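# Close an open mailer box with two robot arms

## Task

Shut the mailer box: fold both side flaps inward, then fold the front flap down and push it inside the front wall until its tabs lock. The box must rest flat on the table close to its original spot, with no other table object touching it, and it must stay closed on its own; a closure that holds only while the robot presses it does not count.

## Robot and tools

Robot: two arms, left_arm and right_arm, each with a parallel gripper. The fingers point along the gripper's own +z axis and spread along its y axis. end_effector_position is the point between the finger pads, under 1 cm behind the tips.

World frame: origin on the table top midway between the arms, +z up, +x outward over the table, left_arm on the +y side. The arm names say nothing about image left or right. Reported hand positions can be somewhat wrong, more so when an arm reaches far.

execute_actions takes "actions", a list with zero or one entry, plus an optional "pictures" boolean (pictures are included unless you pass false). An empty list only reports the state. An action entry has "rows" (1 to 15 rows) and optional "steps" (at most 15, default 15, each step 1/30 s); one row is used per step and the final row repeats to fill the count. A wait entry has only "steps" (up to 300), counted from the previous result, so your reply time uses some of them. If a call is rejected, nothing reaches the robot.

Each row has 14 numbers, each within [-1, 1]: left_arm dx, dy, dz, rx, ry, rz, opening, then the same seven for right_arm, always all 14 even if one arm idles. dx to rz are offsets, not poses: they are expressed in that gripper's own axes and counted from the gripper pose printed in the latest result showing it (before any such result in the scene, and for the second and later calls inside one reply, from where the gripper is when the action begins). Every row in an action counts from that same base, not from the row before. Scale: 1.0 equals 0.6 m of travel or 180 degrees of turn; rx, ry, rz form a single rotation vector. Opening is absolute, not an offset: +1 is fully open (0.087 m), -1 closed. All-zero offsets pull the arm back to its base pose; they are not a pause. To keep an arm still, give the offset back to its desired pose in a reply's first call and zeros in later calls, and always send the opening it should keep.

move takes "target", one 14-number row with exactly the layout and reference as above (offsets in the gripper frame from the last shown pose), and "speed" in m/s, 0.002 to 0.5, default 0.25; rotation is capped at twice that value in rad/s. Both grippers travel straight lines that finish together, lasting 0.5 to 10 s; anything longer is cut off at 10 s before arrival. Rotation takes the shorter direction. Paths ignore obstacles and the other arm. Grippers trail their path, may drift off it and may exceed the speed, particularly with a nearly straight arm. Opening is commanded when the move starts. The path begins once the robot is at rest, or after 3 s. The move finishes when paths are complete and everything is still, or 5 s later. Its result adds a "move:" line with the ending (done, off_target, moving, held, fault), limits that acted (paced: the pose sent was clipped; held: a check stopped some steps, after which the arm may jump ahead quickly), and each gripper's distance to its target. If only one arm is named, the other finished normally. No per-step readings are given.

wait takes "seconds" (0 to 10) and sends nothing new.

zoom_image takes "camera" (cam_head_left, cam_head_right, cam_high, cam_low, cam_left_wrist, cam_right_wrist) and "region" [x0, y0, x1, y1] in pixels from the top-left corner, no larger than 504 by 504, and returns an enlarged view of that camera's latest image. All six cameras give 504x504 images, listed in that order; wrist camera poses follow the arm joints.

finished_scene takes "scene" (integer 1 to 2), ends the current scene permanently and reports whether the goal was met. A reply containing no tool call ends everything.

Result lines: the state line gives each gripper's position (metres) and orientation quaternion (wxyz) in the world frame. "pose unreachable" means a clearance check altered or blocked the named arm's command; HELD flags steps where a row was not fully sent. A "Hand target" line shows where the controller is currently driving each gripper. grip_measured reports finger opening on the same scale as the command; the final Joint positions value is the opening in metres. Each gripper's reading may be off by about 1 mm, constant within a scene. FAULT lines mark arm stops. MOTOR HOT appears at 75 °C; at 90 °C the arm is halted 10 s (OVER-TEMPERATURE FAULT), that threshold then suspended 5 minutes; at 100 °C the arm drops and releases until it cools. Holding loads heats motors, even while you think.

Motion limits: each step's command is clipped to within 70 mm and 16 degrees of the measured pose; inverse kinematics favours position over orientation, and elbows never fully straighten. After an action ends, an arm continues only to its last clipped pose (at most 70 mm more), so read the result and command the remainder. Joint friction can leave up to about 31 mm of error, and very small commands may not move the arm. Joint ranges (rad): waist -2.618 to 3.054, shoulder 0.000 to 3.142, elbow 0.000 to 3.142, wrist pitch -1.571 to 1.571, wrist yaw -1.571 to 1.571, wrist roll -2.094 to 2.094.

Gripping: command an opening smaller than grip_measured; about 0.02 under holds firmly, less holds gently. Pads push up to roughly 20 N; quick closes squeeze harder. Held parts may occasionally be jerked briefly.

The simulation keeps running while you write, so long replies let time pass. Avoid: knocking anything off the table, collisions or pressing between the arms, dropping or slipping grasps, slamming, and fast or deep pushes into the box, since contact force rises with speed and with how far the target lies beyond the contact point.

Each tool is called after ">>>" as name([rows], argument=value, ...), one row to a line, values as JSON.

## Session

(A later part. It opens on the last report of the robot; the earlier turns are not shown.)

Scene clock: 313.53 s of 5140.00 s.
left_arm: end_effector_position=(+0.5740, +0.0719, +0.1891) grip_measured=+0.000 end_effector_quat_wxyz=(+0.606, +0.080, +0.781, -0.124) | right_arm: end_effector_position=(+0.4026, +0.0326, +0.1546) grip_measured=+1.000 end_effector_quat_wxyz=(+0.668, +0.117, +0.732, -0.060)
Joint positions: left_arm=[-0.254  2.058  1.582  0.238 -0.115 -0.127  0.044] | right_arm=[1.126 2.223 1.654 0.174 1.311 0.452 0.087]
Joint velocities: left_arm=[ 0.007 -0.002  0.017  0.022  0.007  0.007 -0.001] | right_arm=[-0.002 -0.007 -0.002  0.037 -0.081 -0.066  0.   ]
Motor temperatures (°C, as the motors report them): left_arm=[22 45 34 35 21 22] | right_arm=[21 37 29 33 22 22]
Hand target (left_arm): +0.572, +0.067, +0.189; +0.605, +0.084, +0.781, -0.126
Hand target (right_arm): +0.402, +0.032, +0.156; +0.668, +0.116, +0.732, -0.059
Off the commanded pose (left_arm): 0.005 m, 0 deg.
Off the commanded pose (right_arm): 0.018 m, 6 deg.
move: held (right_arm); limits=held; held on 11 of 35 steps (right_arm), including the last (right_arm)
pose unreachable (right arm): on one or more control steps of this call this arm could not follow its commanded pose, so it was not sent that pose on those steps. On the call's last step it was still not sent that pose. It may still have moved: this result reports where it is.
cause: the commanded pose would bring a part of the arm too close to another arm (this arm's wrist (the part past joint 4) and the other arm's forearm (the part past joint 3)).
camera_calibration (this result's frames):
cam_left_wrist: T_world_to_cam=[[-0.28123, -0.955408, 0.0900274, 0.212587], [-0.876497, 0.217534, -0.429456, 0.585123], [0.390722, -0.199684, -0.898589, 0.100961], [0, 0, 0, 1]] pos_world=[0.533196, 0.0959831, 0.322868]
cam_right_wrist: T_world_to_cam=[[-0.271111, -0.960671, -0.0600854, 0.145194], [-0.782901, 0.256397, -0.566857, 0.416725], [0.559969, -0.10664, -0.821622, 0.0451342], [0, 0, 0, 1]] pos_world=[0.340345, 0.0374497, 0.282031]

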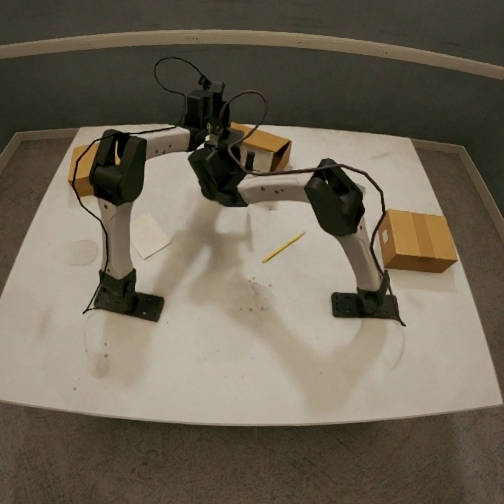

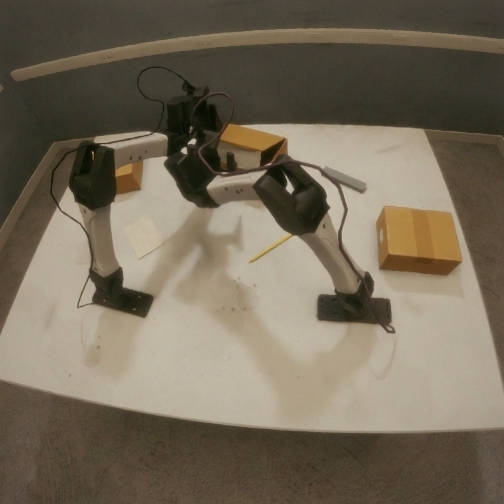

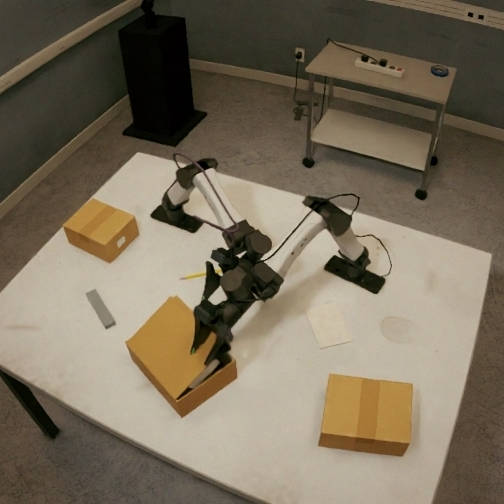

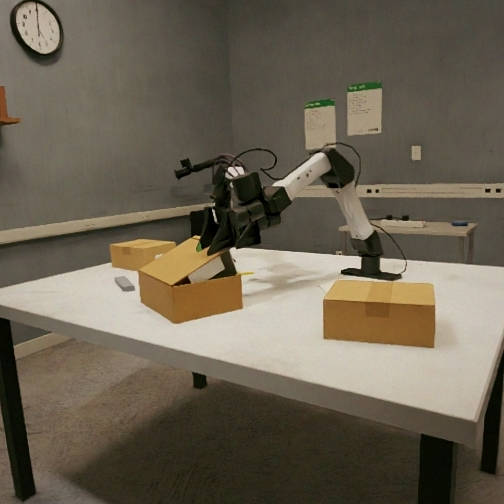

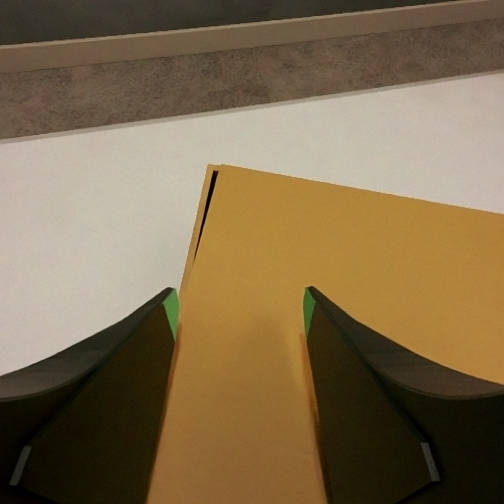

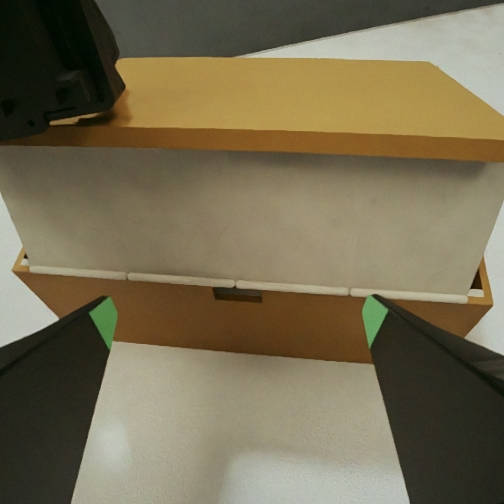

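>>> move(target=[0,0,0,0,0,0,0, 0.04,-0.05,0,-0.17,0,0,-0.4], speed=0.15)

>>> move(target=[0,0,0,0,0,0,0, -0.01,0,0.1,0,0,0,-0.4], speed=0.06)

Scene clock: 319.47 s of 5140.00 s.
left_arm: end_effector_position=(+0.5740, +0.0719, +0.1891) grip_measured=+0.000 end_effector_quat_wxyz=(+0.606, +0.080, +0.781, -0.124) | right_arm: end_effector_position=(+0.3918, +0.0100, +0.1157) grip_measured=-0.400 end_effector_quat_wxyz=(+0.670, -0.068, +0.729, +0.127)
Joint positions: left_arm=[-0.254  2.058  1.582  0.238 -0.115 -0.127  0.044] | right_arm=[1.009 2.008 0.993 0.924 0.681 0.151 0.026]
Joint velocities: left_arm=[ 0.007  0.007  0.002  0.022 -0.037  0.007 -0.   ] | right_arm=[ 0.002  0.012  0.002  0.051 -0.007  0.037  0.001]
Motor temperatures (°C, as the motors report them): left_arm=[22 46 35 35 21 22] | right_arm=[21 39 29 33 22 22]
Hand target (left_arm): +0.574, +0.072, +0.189; +0.606, +0.080, +0.781, -0.124
Hand target (right_arm): +0.392, +0.006, +0.127; +0.678, -0.064, +0.720, +0.134
Off the commanded pose (left_arm): 0.000 m, 0 deg.
Off the commanded pose (right_arm): 0.014 m, 1 deg.
After step 90, 0.57 s passed at rest.
move: off_target (right_arm)
camera_calibration (this result's frames):
cam_left_wrist: T_world_to_cam=[[-0.28123, -0.955408, 0.0900274, 0.212587], [-0.876497, 0.217534, -0.429456, 0.585123], [0.390722, -0.199684, -0.898589, 0.100961], [0, 0, 0, 1]] pos_world=[0.533196, 0.0959831, 0.322868]
cam_right_wrist: T_world_to_cam=[[0.250346, -0.964348, -0.0857893, -0.0831168], [-0.793884, -0.153757, -0.588308, 0.402905], [0.554143, 0.215387, -0.804073, 0.0137991], [0, 0, 0, 1]] pos_world=[0.333021, -0.0211763, 0.240997]

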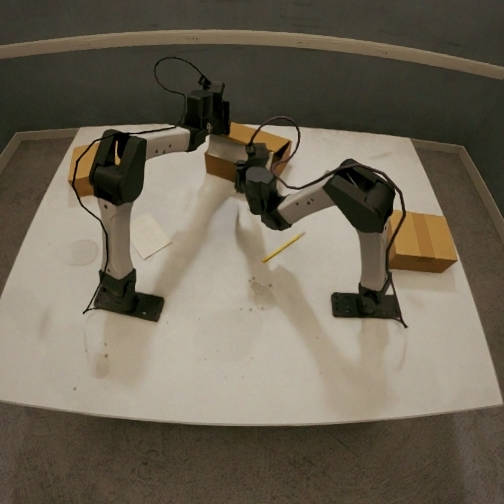

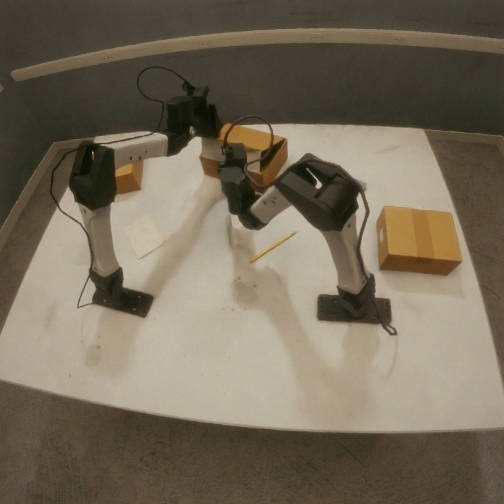

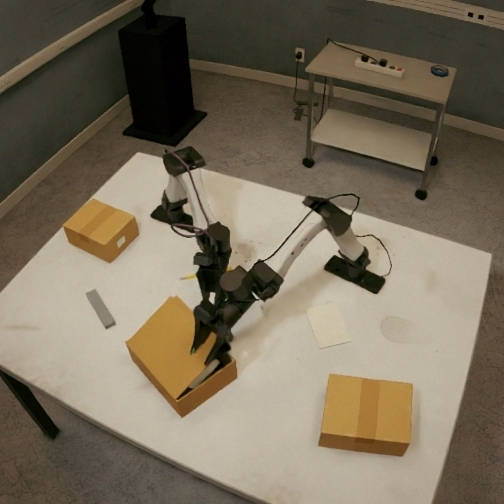

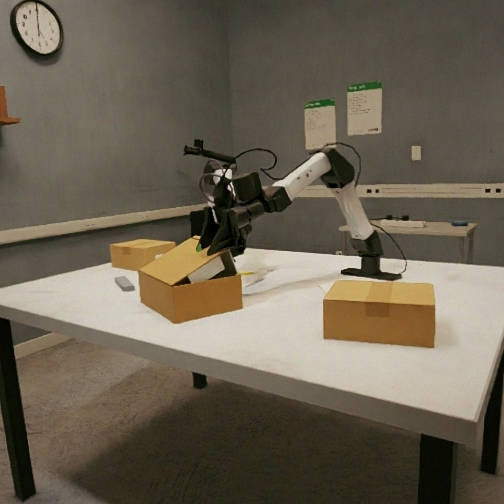

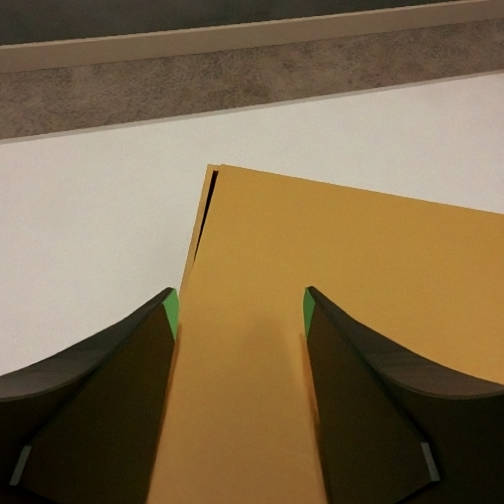

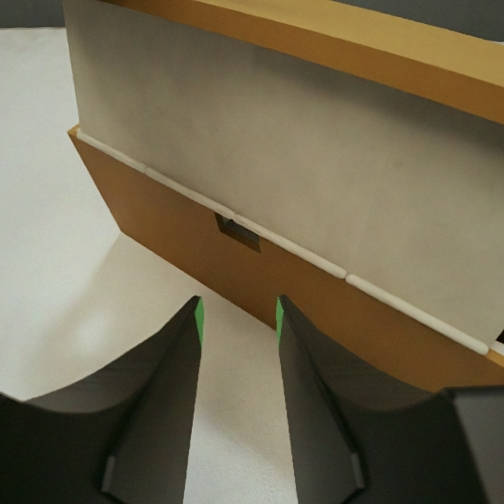

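Scene clock: 320.77 s of 5140.00 s.
left_arm: end_effector_position=(+0.5740, +0.0719, +0.1891) grip_measured=+0.000 end_effector_quat_wxyz=(+0.606, +0.080, +0.781, -0.124) | right_arm: end_effector_position=(+0.4440, +0.0244, +0.1196) grip_measured=-0.400 end_effector_quat_wxyz=(+0.671, -0.063, +0.727, +0.131)
Joint positions: left_arm=[-0.254  2.058  1.582  0.238 -0.115 -0.127  0.044] | right_arm=[0.928 2.126 1.202 0.844 0.602 0.151 0.026]
Joint velocities: left_arm=[-0.012  0.002 -0.007 -0.037 -0.022 -0.007 -0.   ] | right_arm=[-0.002 -0.002  0.012  0.022  0.022  0.037  0.   ]
Motor temperatures (°C, as the motors report them): left_arm=[22 46 35 35 21 22] | right_arm=[21 39 29 33 22 22]
Hand target (left_arm): +0.574, +0.072, +0.189; +0.606, +0.080, +0.781, -0.124
Hand target (right_arm): +0.450, +0.026, +0.118; +0.670, -0.068, +0.729, +0.127
Off the commanded pose (left_arm): 0.000 m, 0 deg.
Off the commanded pose (right_arm): 0.006 m, 1 deg.
move: done
camera_calibration (this result's frames):
cam_left_wrist: T_world_to_cam=[[-0.28123, -0.955408, 0.0900274, 0.212587], [-0.876497, 0.217534, -0.429456, 0.585123], [0.390722, -0.199684, -0.898589, 0.100961], [0, 0, 0, 1]] pos_world=[0.533196, 0.0959831, 0.322868]
cam_right_wrist: T_world_to_cam=[[0.248683, -0.963642, -0.0977292, -0.0797911], [-0.793577, -0.14486, -0.590975, 0.448839], [0.555331, 0.224521, -0.800748, -0.0162963], [0, 0, 0, 1]] pos_world=[0.385081, -0.00821238, 0.244405]

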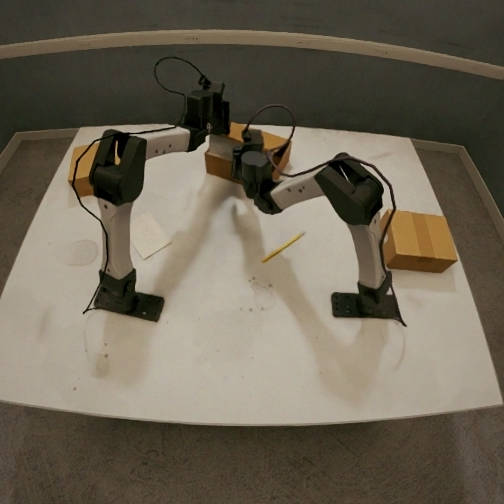

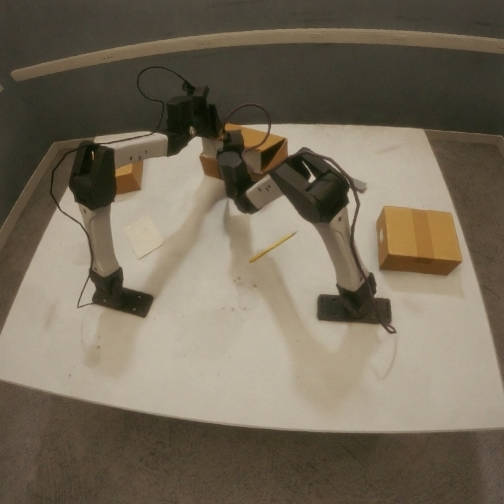

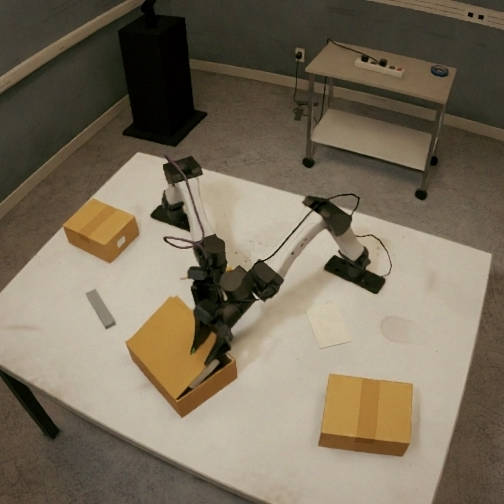

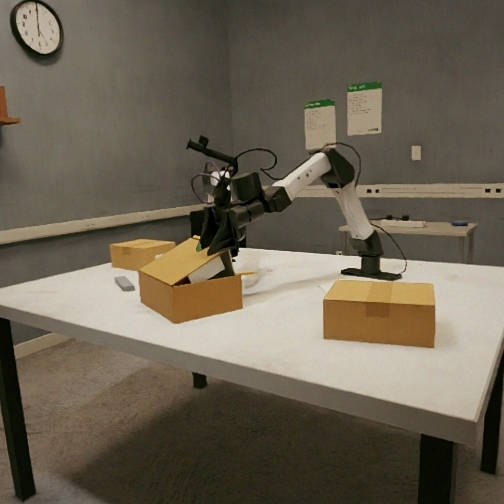

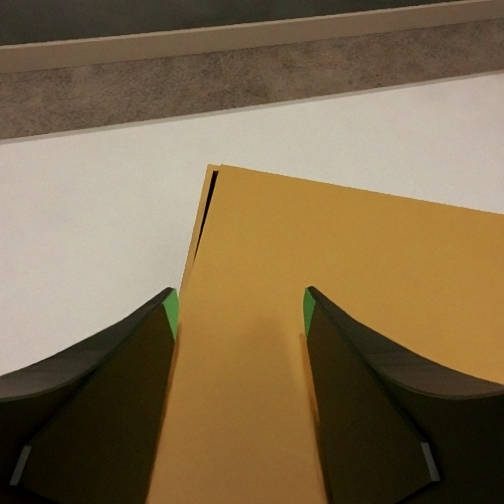

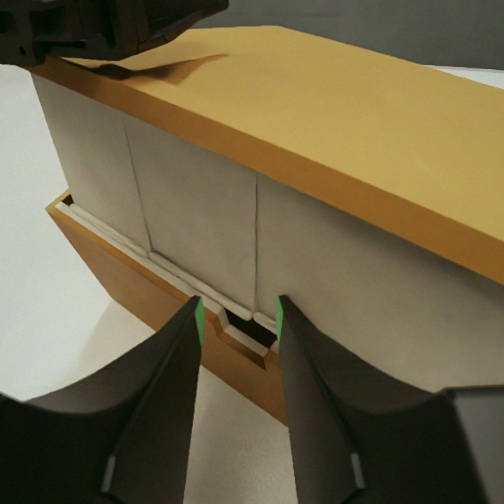

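>>> move(target=[0,0,0,0,0,0,0, -0.015,-0.02,0.06,0,0,0,-0.4], speed=0.04)

Scene clock: 323.37 s of 5140.00 s.
left_arm: end_effector_position=(+0.5743, +0.0718, +0.1911) grip_measured=+0.000 end_effector_quat_wxyz=(+0.609, +0.080, +0.780, -0.125) | right_arm: end_effector_position=(+0.4723, +0.0240, +0.1237) grip_measured=-0.400 end_effector_quat_wxyz=(+0.669, -0.065, +0.728, +0.134)
Joint positions: left_arm=[-0.254  2.057  1.582  0.243 -0.115 -0.127  0.044] | right_arm=[0.875 2.168 1.298 0.789 0.542 0.151 0.026]
Joint velocities: left_arm=[-0.027  0.017  0.007 -0.022  0.007 -0.007  0.   ] | right_arm=[ 0.007 -0.007 -0.012 -0.051 -0.022 -0.022  0.   ]
Motor temperatures (°C, as the motors report them): left_arm=[22 46 35 35 21 22] | right_arm=[21 39 30 33 22 22]
Hand target (left_arm): +0.574, +0.072, +0.189; +0.607, +0.080, +0.781, -0.124
Hand target (right_arm): +0.482, +0.021, +0.125; +0.671, -0.063, +0.727, +0.131
Off the commanded pose (left_arm): 0.002 m, 0 deg.
Off the commanded pose (right_arm): 0.011 m, 0 deg.
move: off_target (right_arm)
camera_calibration (this result's frames):
cam_left_wrist: T_world_to_cam=[[-0.281733, -0.955182, 0.0908461, 0.21248], [-0.87409, 0.216455, -0.434872, 0.586], [0.395718, -0.201926, -0.895898, 0.0993733], [0, 0, 0, 1]] pos_world=[0.532755, 0.096181, 0.32456]
cam_right_wrist: T_world_to_cam=[[0.254697, -0.961708, -0.101226, -0.0892632], [-0.795023, -0.148653, -0.588083, 0.474077], [0.550517, 0.23026, -0.802441, -0.0261828], [0, 0, 0, 1]] pos_world=[0.414051, -0.00934358, 0.24875]

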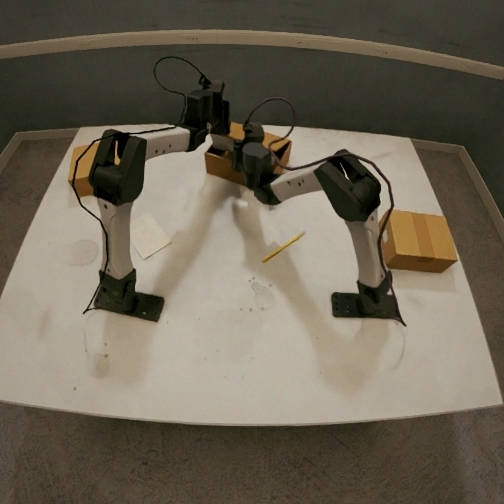

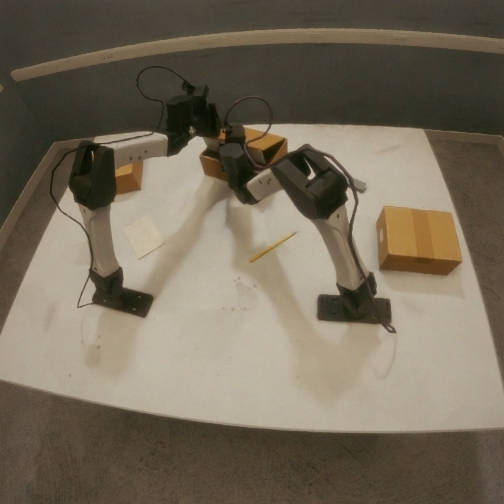

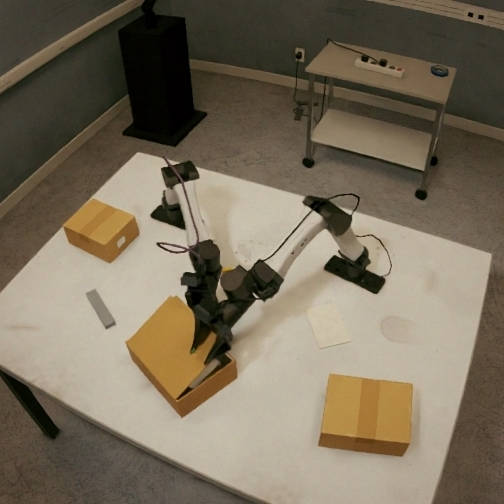

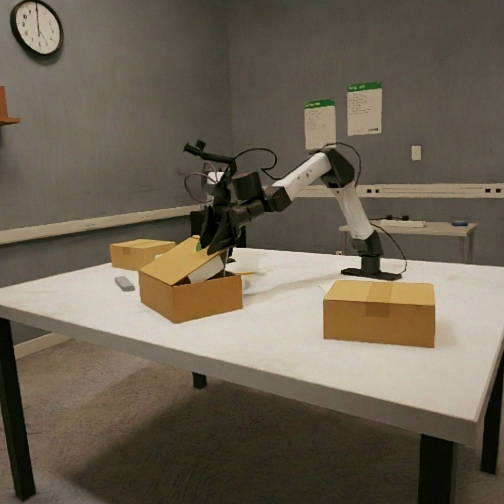

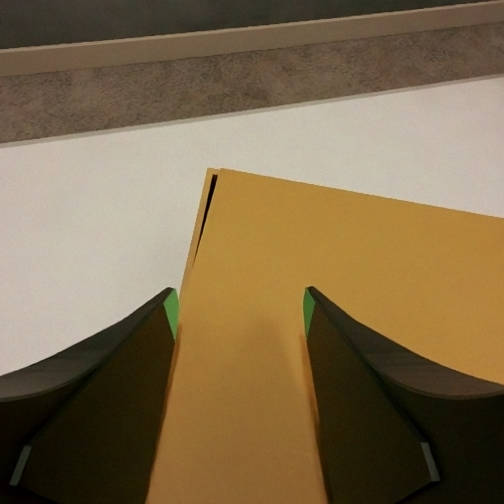

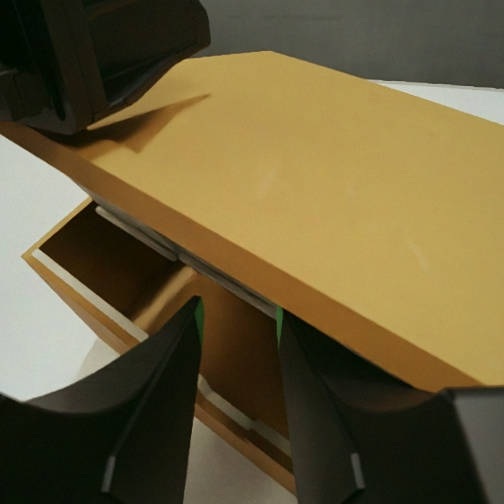

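Lower lid while withdrawing right simultaneously.

>>> move(target=[0.06,0,0.015,0,0,0,0, 0,0,-0.02,0,0,0,-0.4], speed=0.04)

>>> move(target=[0.07,0,0.015,0,0,0,0, 0,0,-0.1,0,0,0,-0.4], speed=0.04)

Scene clock: 326.67 s of 5140.00 s.
left_arm: end_effector_position=(+0.5776, +0.0708, +0.1798) grip_measured=+0.000 end_effector_quat_wxyz=(+0.625, +0.076, +0.766, -0.129) | right_arm: end_effector_position=(+0.4630, +0.0230, +0.1086) grip_measured=-0.400 end_effector_quat_wxyz=(+0.659, -0.075, +0.738, +0.128)
Joint positions: left_arm=[-0.254  2.077  1.524  0.367 -0.117 -0.127  0.044] | right_arm=[0.886 2.168 1.262 0.789 0.545 0.151 0.026]
Joint velocities: left_arm=[-0.002 -0.002 -0.007 -0.007  0.037 -0.051 -0.   ] | right_arm=[ 0.017 -0.002  0.007 -0.007 -0.037  0.022 -0.   ]
Motor temperatures (°C, as the motors report them): left_arm=[22 46 35 35 21 22] | right_arm=[21 39 30 33 22 22]
Hand target (left_arm): +0.573, +0.068, +0.154; +0.609, +0.080, +0.780, -0.125
Hand target (right_arm): +0.461, +0.021, +0.124; +0.669, -0.065, +0.729, +0.134
Off the commanded pose (left_arm): 0.026 m, 3 deg.
Off the commanded pose (right_arm): 0.016 m, 2 deg.
move: off_target (left_arm, right_arm)
camera_calibration (this result's frames):
cam_left_wrist: T_world_to_cam=[[-0.28307, -0.954259, 0.0962383, 0.21325], [-0.856028, 0.206122, -0.474056, 0.581529], [0.432535, -0.216574, -0.875219, 0.0637332], [0, 0, 0, 1]] pos_world=[0.530603, 0.0974322, 0.310935]
cam_right_wrist: T_world_to_cam=[[0.260963, -0.96189, -0.0816492, -0.0944454], [-0.807382, -0.171113, -0.564672, 0.461326], [0.529181, 0.213281, -0.821267, -0.0206922], [0, 0, 0, 1]] pos_world=[0.408063, -0.00749396, 0.235792]

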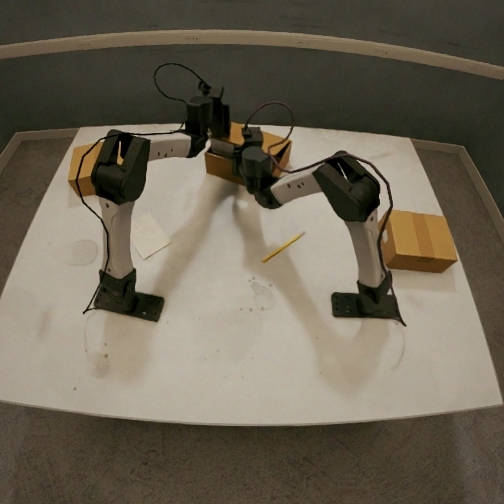

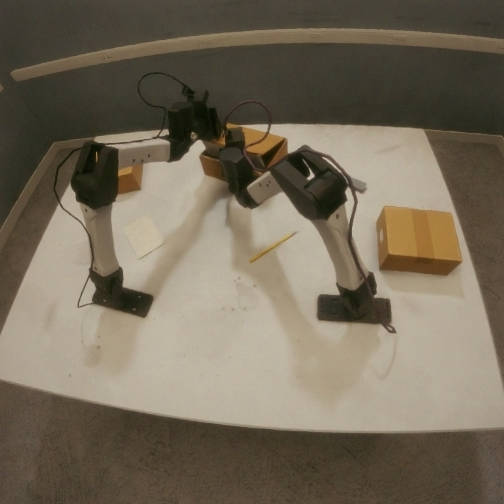

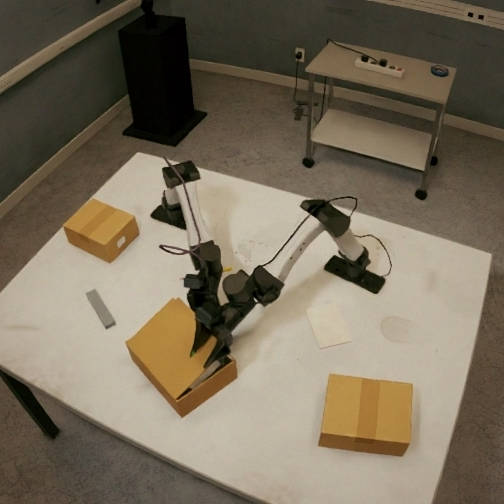

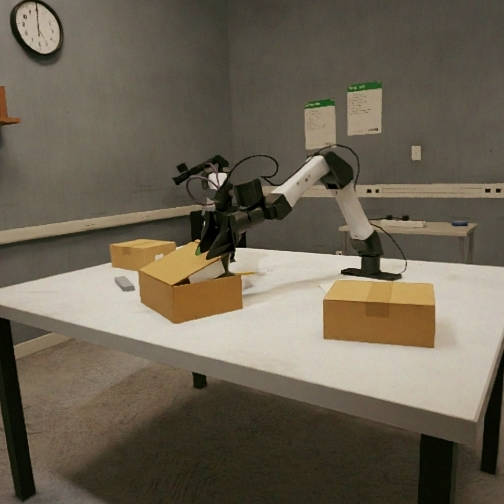

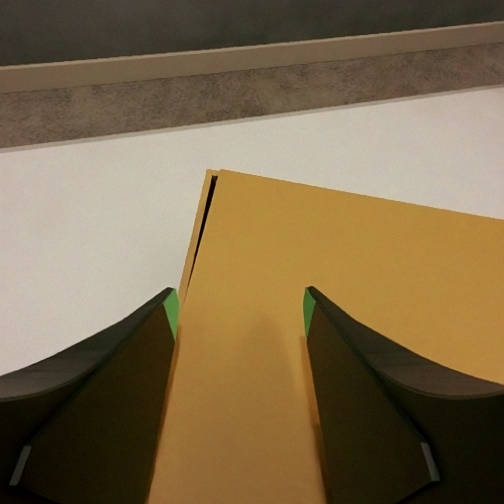

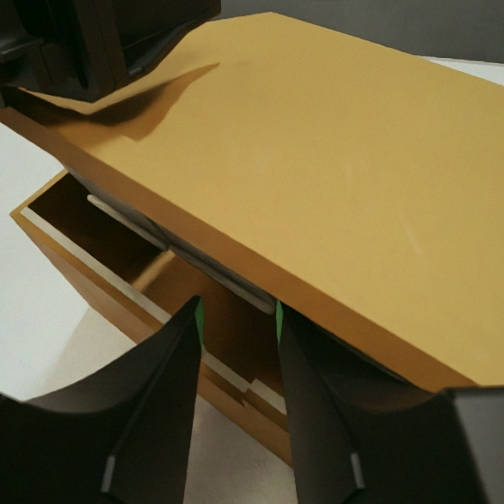

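Scene clock: 328.50 s of 5140.00 s.
left_arm: end_effector_position=(+0.5819, +0.0697, +0.1599) grip_measured=+0.000 end_effector_quat_wxyz=(+0.640, +0.072, +0.754, -0.132) | right_arm: end_effector_position=(+0.4099, +0.0063, +0.1024) grip_measured=-0.400 end_effector_quat_wxyz=(+0.651, -0.086, +0.745, +0.117)
Joint positions: left_arm=[-0.254  2.121  1.47   0.503 -0.122 -0.127  0.044] | right_arm=[0.959 2.036 1.042 0.841 0.615 0.153 0.026]
Joint velocities: left_arm=[-0.002 -0.022  0.012 -0.007 -0.081  0.007  0.   ] | right_arm=[ 0.002 -0.007  0.017  0.007  0.037  0.022 -0.   ]
Motor temperatures (°C, as the motors report them): left_arm=[22 46 35 35 21 22] | right_arm=[21 39 30 33 22 22]
Hand target (left_arm): +0.577, +0.066, +0.137; +0.625, +0.076, +0.766, -0.129
Hand target (right_arm): +0.406, +0.006, +0.114; +0.659, -0.075, +0.738, +0.128
Off the commanded pose (left_arm): 0.024 m, 2 deg.
Off the commanded pose (right_arm): 0.013 m, 2 deg.
move: off_target (left_arm, right_arm)
camera_calibration (this result's frames):
cam_left_wrist: T_world_to_cam=[[-0.282611, -0.953939, 0.10065, 0.214299], [-0.839469, 0.195191, -0.507141, 0.572509], [0.464136, -0.227816, -0.855966, 0.0235897], [0, 0, 0, 1]] pos_world=[0.530218, 0.0980543, 0.288966]
cam_right_wrist: T_world_to_cam=[[0.262497, -0.963383, -0.0546659, -0.100526], [-0.815933, -0.191363, -0.545558, 0.413785], [0.515121, 0.187811, -0.836288, 0.0133161], [0, 0, 0, 1]] pos_world=[0.357149, -0.0201624, 0.231385]

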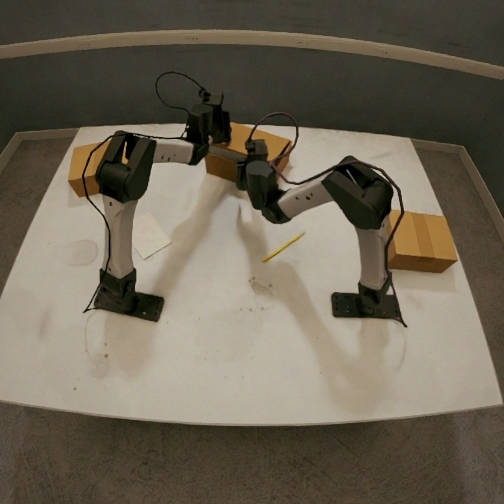

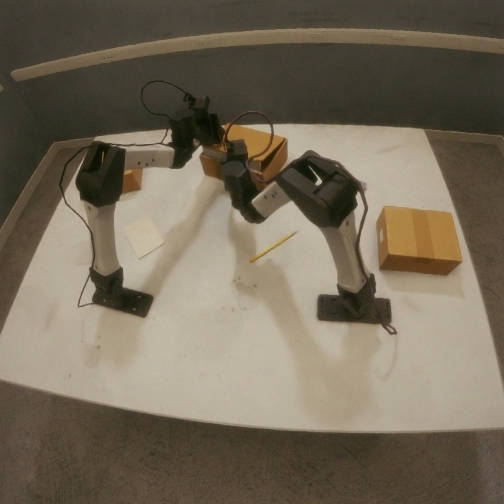

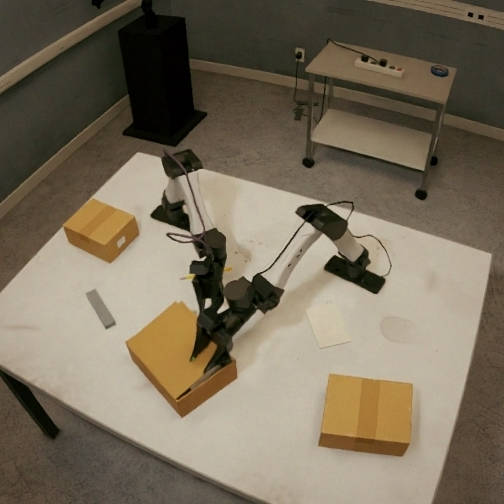

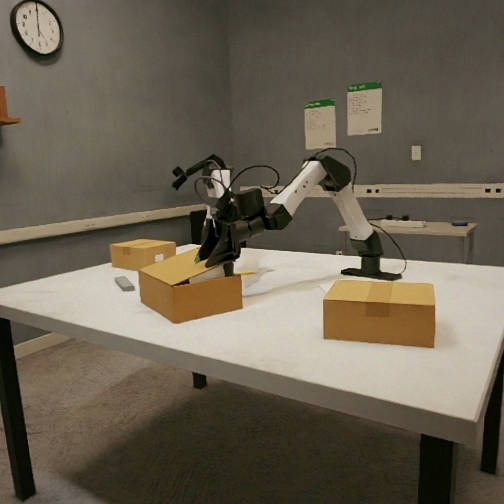

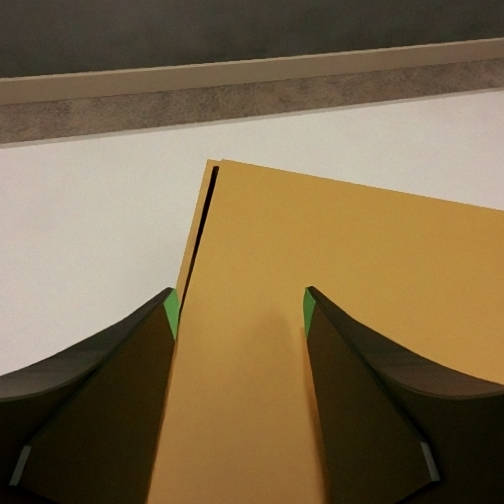

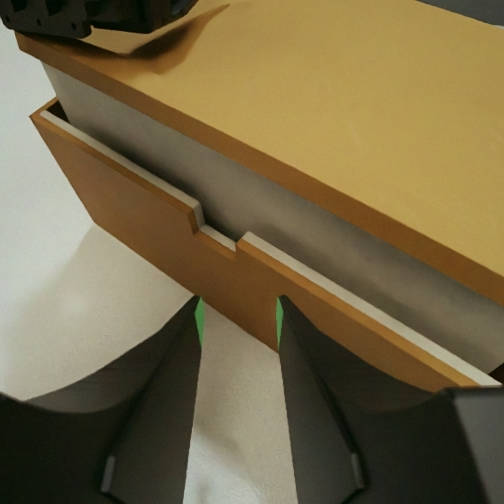

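>>> move(target=[0.09,0,0.015,0,0,0,0, -0.1,-0.06,0,0,0.2,0,-1], speed=0.08)

Scene clock: 334.27 s of 5140.00 s.
left_arm: end_effector_position=(+0.5884, +0.0688, +0.1321) grip_measured=+0.000 end_effector_quat_wxyz=(+0.658, +0.065, +0.738, -0.134) | right_arm: end_effector_position=(+0.4230, -0.0312, +0.1579) grip_measured=-0.985 end_effector_quat_wxyz=(+0.390, -0.124, +0.908, +0.087)
Joint positions: left_arm=[-0.254  2.2    1.423  0.678 -0.132 -0.127  0.044] | right_arm=[ 0.775  1.995  1.779 -0.57   0.272  0.345  0.001]
Joint velocities: left_arm=[-0.002  0.007 -0.012  0.051 -0.051  0.125 -0.   ] | right_arm=[ 0.002  0.012 -0.002 -0.007 -0.022 -0.066 -0.001]
Motor temperatures (°C, as the motors report them): left_arm=[22 47 35 36 21 22] | right_arm=[21 40 30 33 22 22]
Hand target (left_arm): +0.581, +0.063, +0.106; +0.640, +0.072, +0.754, -0.132
Hand target (right_arm): +0.427, -0.031, +0.159; +0.387, -0.118, +0.910, +0.090
Off the commanded pose (left_arm): 0.028 m, 3 deg.
Off the commanded pose (right_arm): 0.006 m, 1 deg.
move: off_target (left_arm)
camera_calibration (this result's frames):
cam_left_wrist: T_world_to_cam=[[-0.277188, -0.95495, 0.106006, 0.214287], [-0.817454, 0.176411, -0.548313, 0.557745], [0.504911, -0.238641, -0.829527, -0.0301464], [0, 0, 0, 1]] pos_world=[0.53055, 0.0990469, 0.258096]
cam_right_wrist: T_world_to_cam=[[0.283227, -0.958116, -0.0423892, -0.147538], [-0.957348, -0.285082, 0.0470441, 0.410878], [-0.0571581, 0.027257, -0.997993, 0.322686], [0, 0, 0, 1]] pos_world=[0.453584, -0.0330197, 0.296455]

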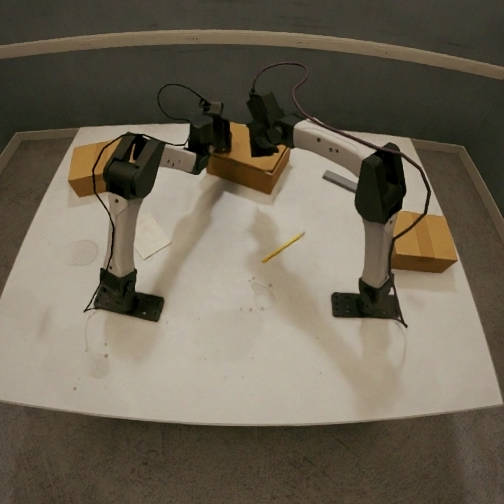

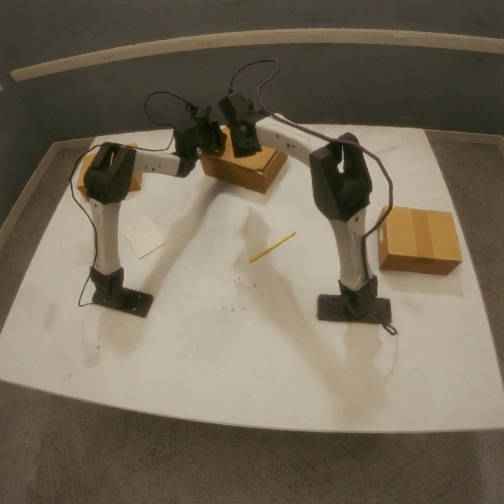

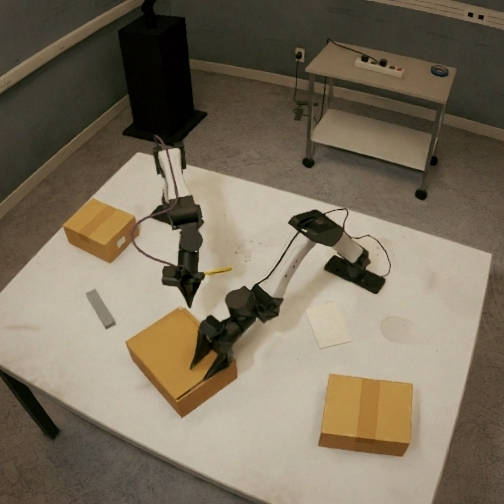

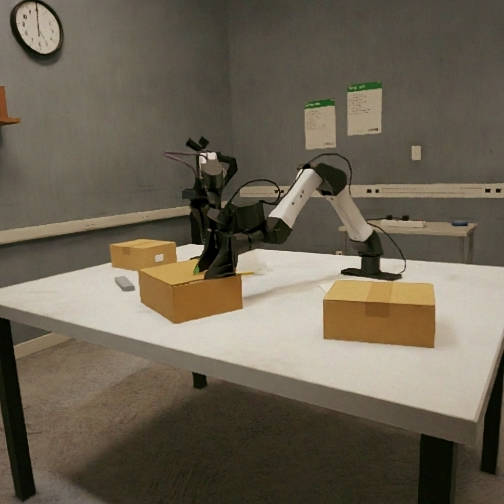

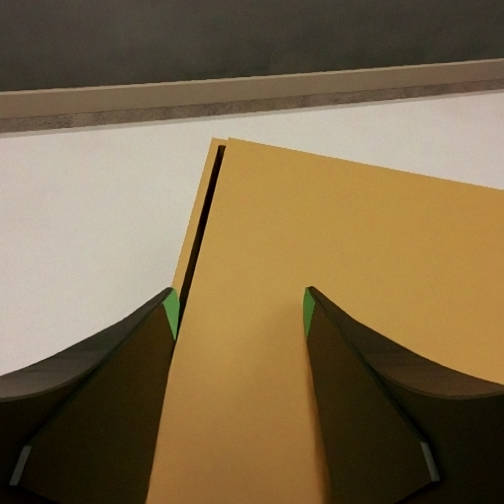

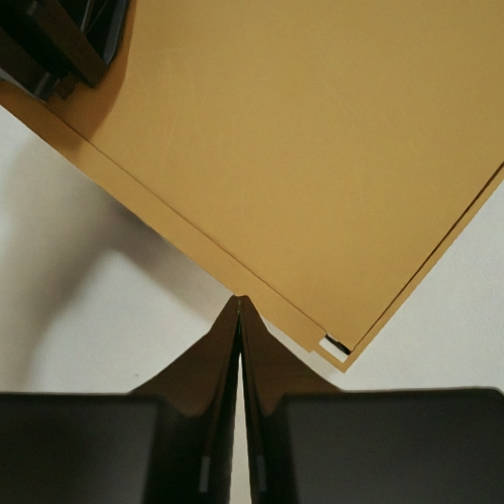

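>>> move(target=[0.04,0,0,0,0,0,0, 0.08,0,0.12,0,0,0,-1], speed=0.05)

>>> zoom_image(camera="cam_head_left", region=[160,90,340,220])

Scene clock: 338.33 s of 5140.00 s.
left_arm: end_effector_position=(+0.5903, +0.0683, +0.1305) grip_measured=+0.000 end_effector_quat_wxyz=(+0.671, +0.061, +0.726, -0.138) | right_arm: end_effector_position=(+0.4451, -0.0156, +0.1108) grip_measured=-0.985 end_effector_quat_wxyz=(+0.419, -0.114, +0.895, +0.101)
Joint positions: left_arm=[-0.254  2.221  1.409  0.75  -0.134 -0.127  0.044] | right_arm=[ 0.772  2.066  1.65  -0.297  0.279  0.345  0.001]
Joint velocities: left_arm=[-0.007 -0.007 -0.002 -0.022  0.022 -0.022 -0.001] | right_arm=[-0.002 -0.002 -0.007 -0.007  0.022  0.022  0.001]
Motor temperatures (°C, as the motors report them): left_arm=[22 47 34 36 21 22] | right_arm=[21 40 31 33 22 22]
Hand target (left_arm): +0.585, +0.067, +0.109; +0.658, +0.065, +0.738, -0.134
Hand target (right_arm): +0.440, -0.021, +0.075; +0.389, -0.124, +0.909, +0.087
Off the commanded pose (left_arm): 0.023 m, 2 deg.
Off the commanded pose (right_arm): 0.038 m, 4 deg.
move: off_target (left_arm, right_arm)
camera_calibration (this result's frames):
cam_left_wrist: T_world_to_cam=[[-0.279443, -0.953725, 0.110993, 0.215049], [-0.798466, 0.166624, -0.578522, 0.551903], [0.533257, -0.250288, -0.808079, -0.051325], [0, 0, 0, 1]] pos_world=[0.528139, 0.100291, 0.253945]
cam_right_wrist: T_world_to_cam=[[0.278284, -0.958038, -0.0687148, -0.135787], [-0.960499, -0.277525, -0.0205558, 0.447705], [0.000623139, 0.0717209, -0.997425, 0.2514], [0, 0, 0, 1]] pos_world=[0.46765, -0.0238704, 0.250625]

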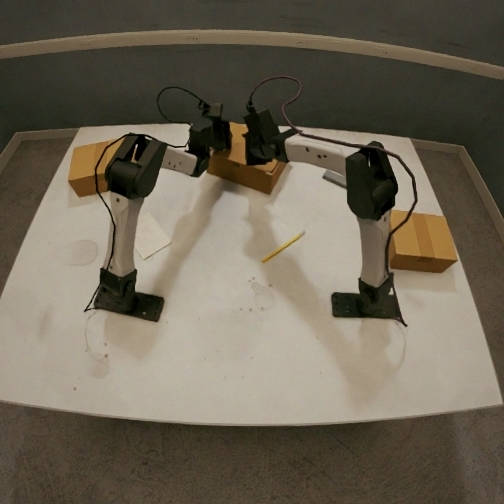

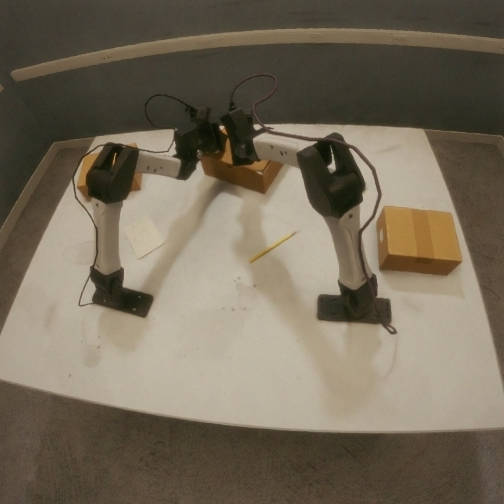

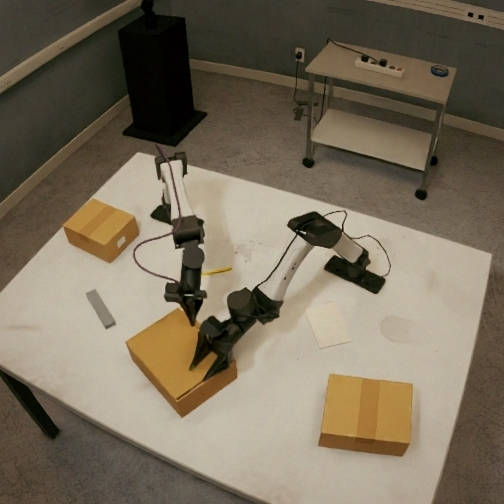

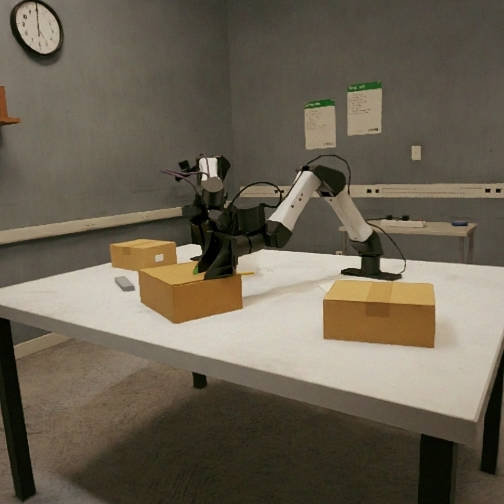

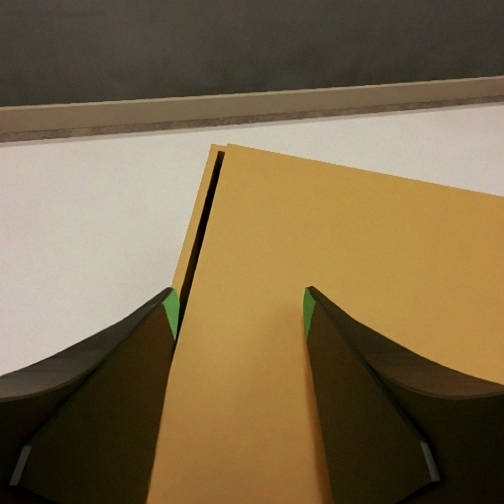

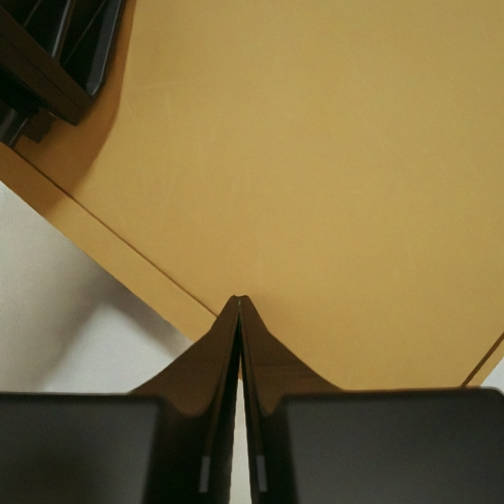

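Region (160, 90, 340, 220) of cam_head_left's 504x504 image, scaled by 2.800, with more detail than that image has.

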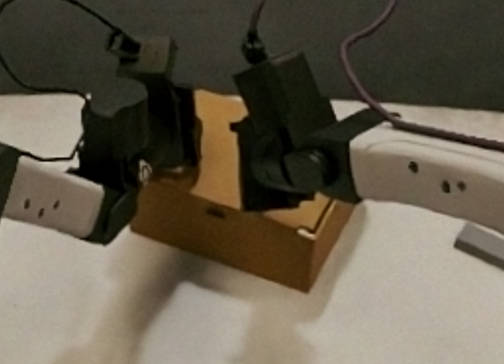

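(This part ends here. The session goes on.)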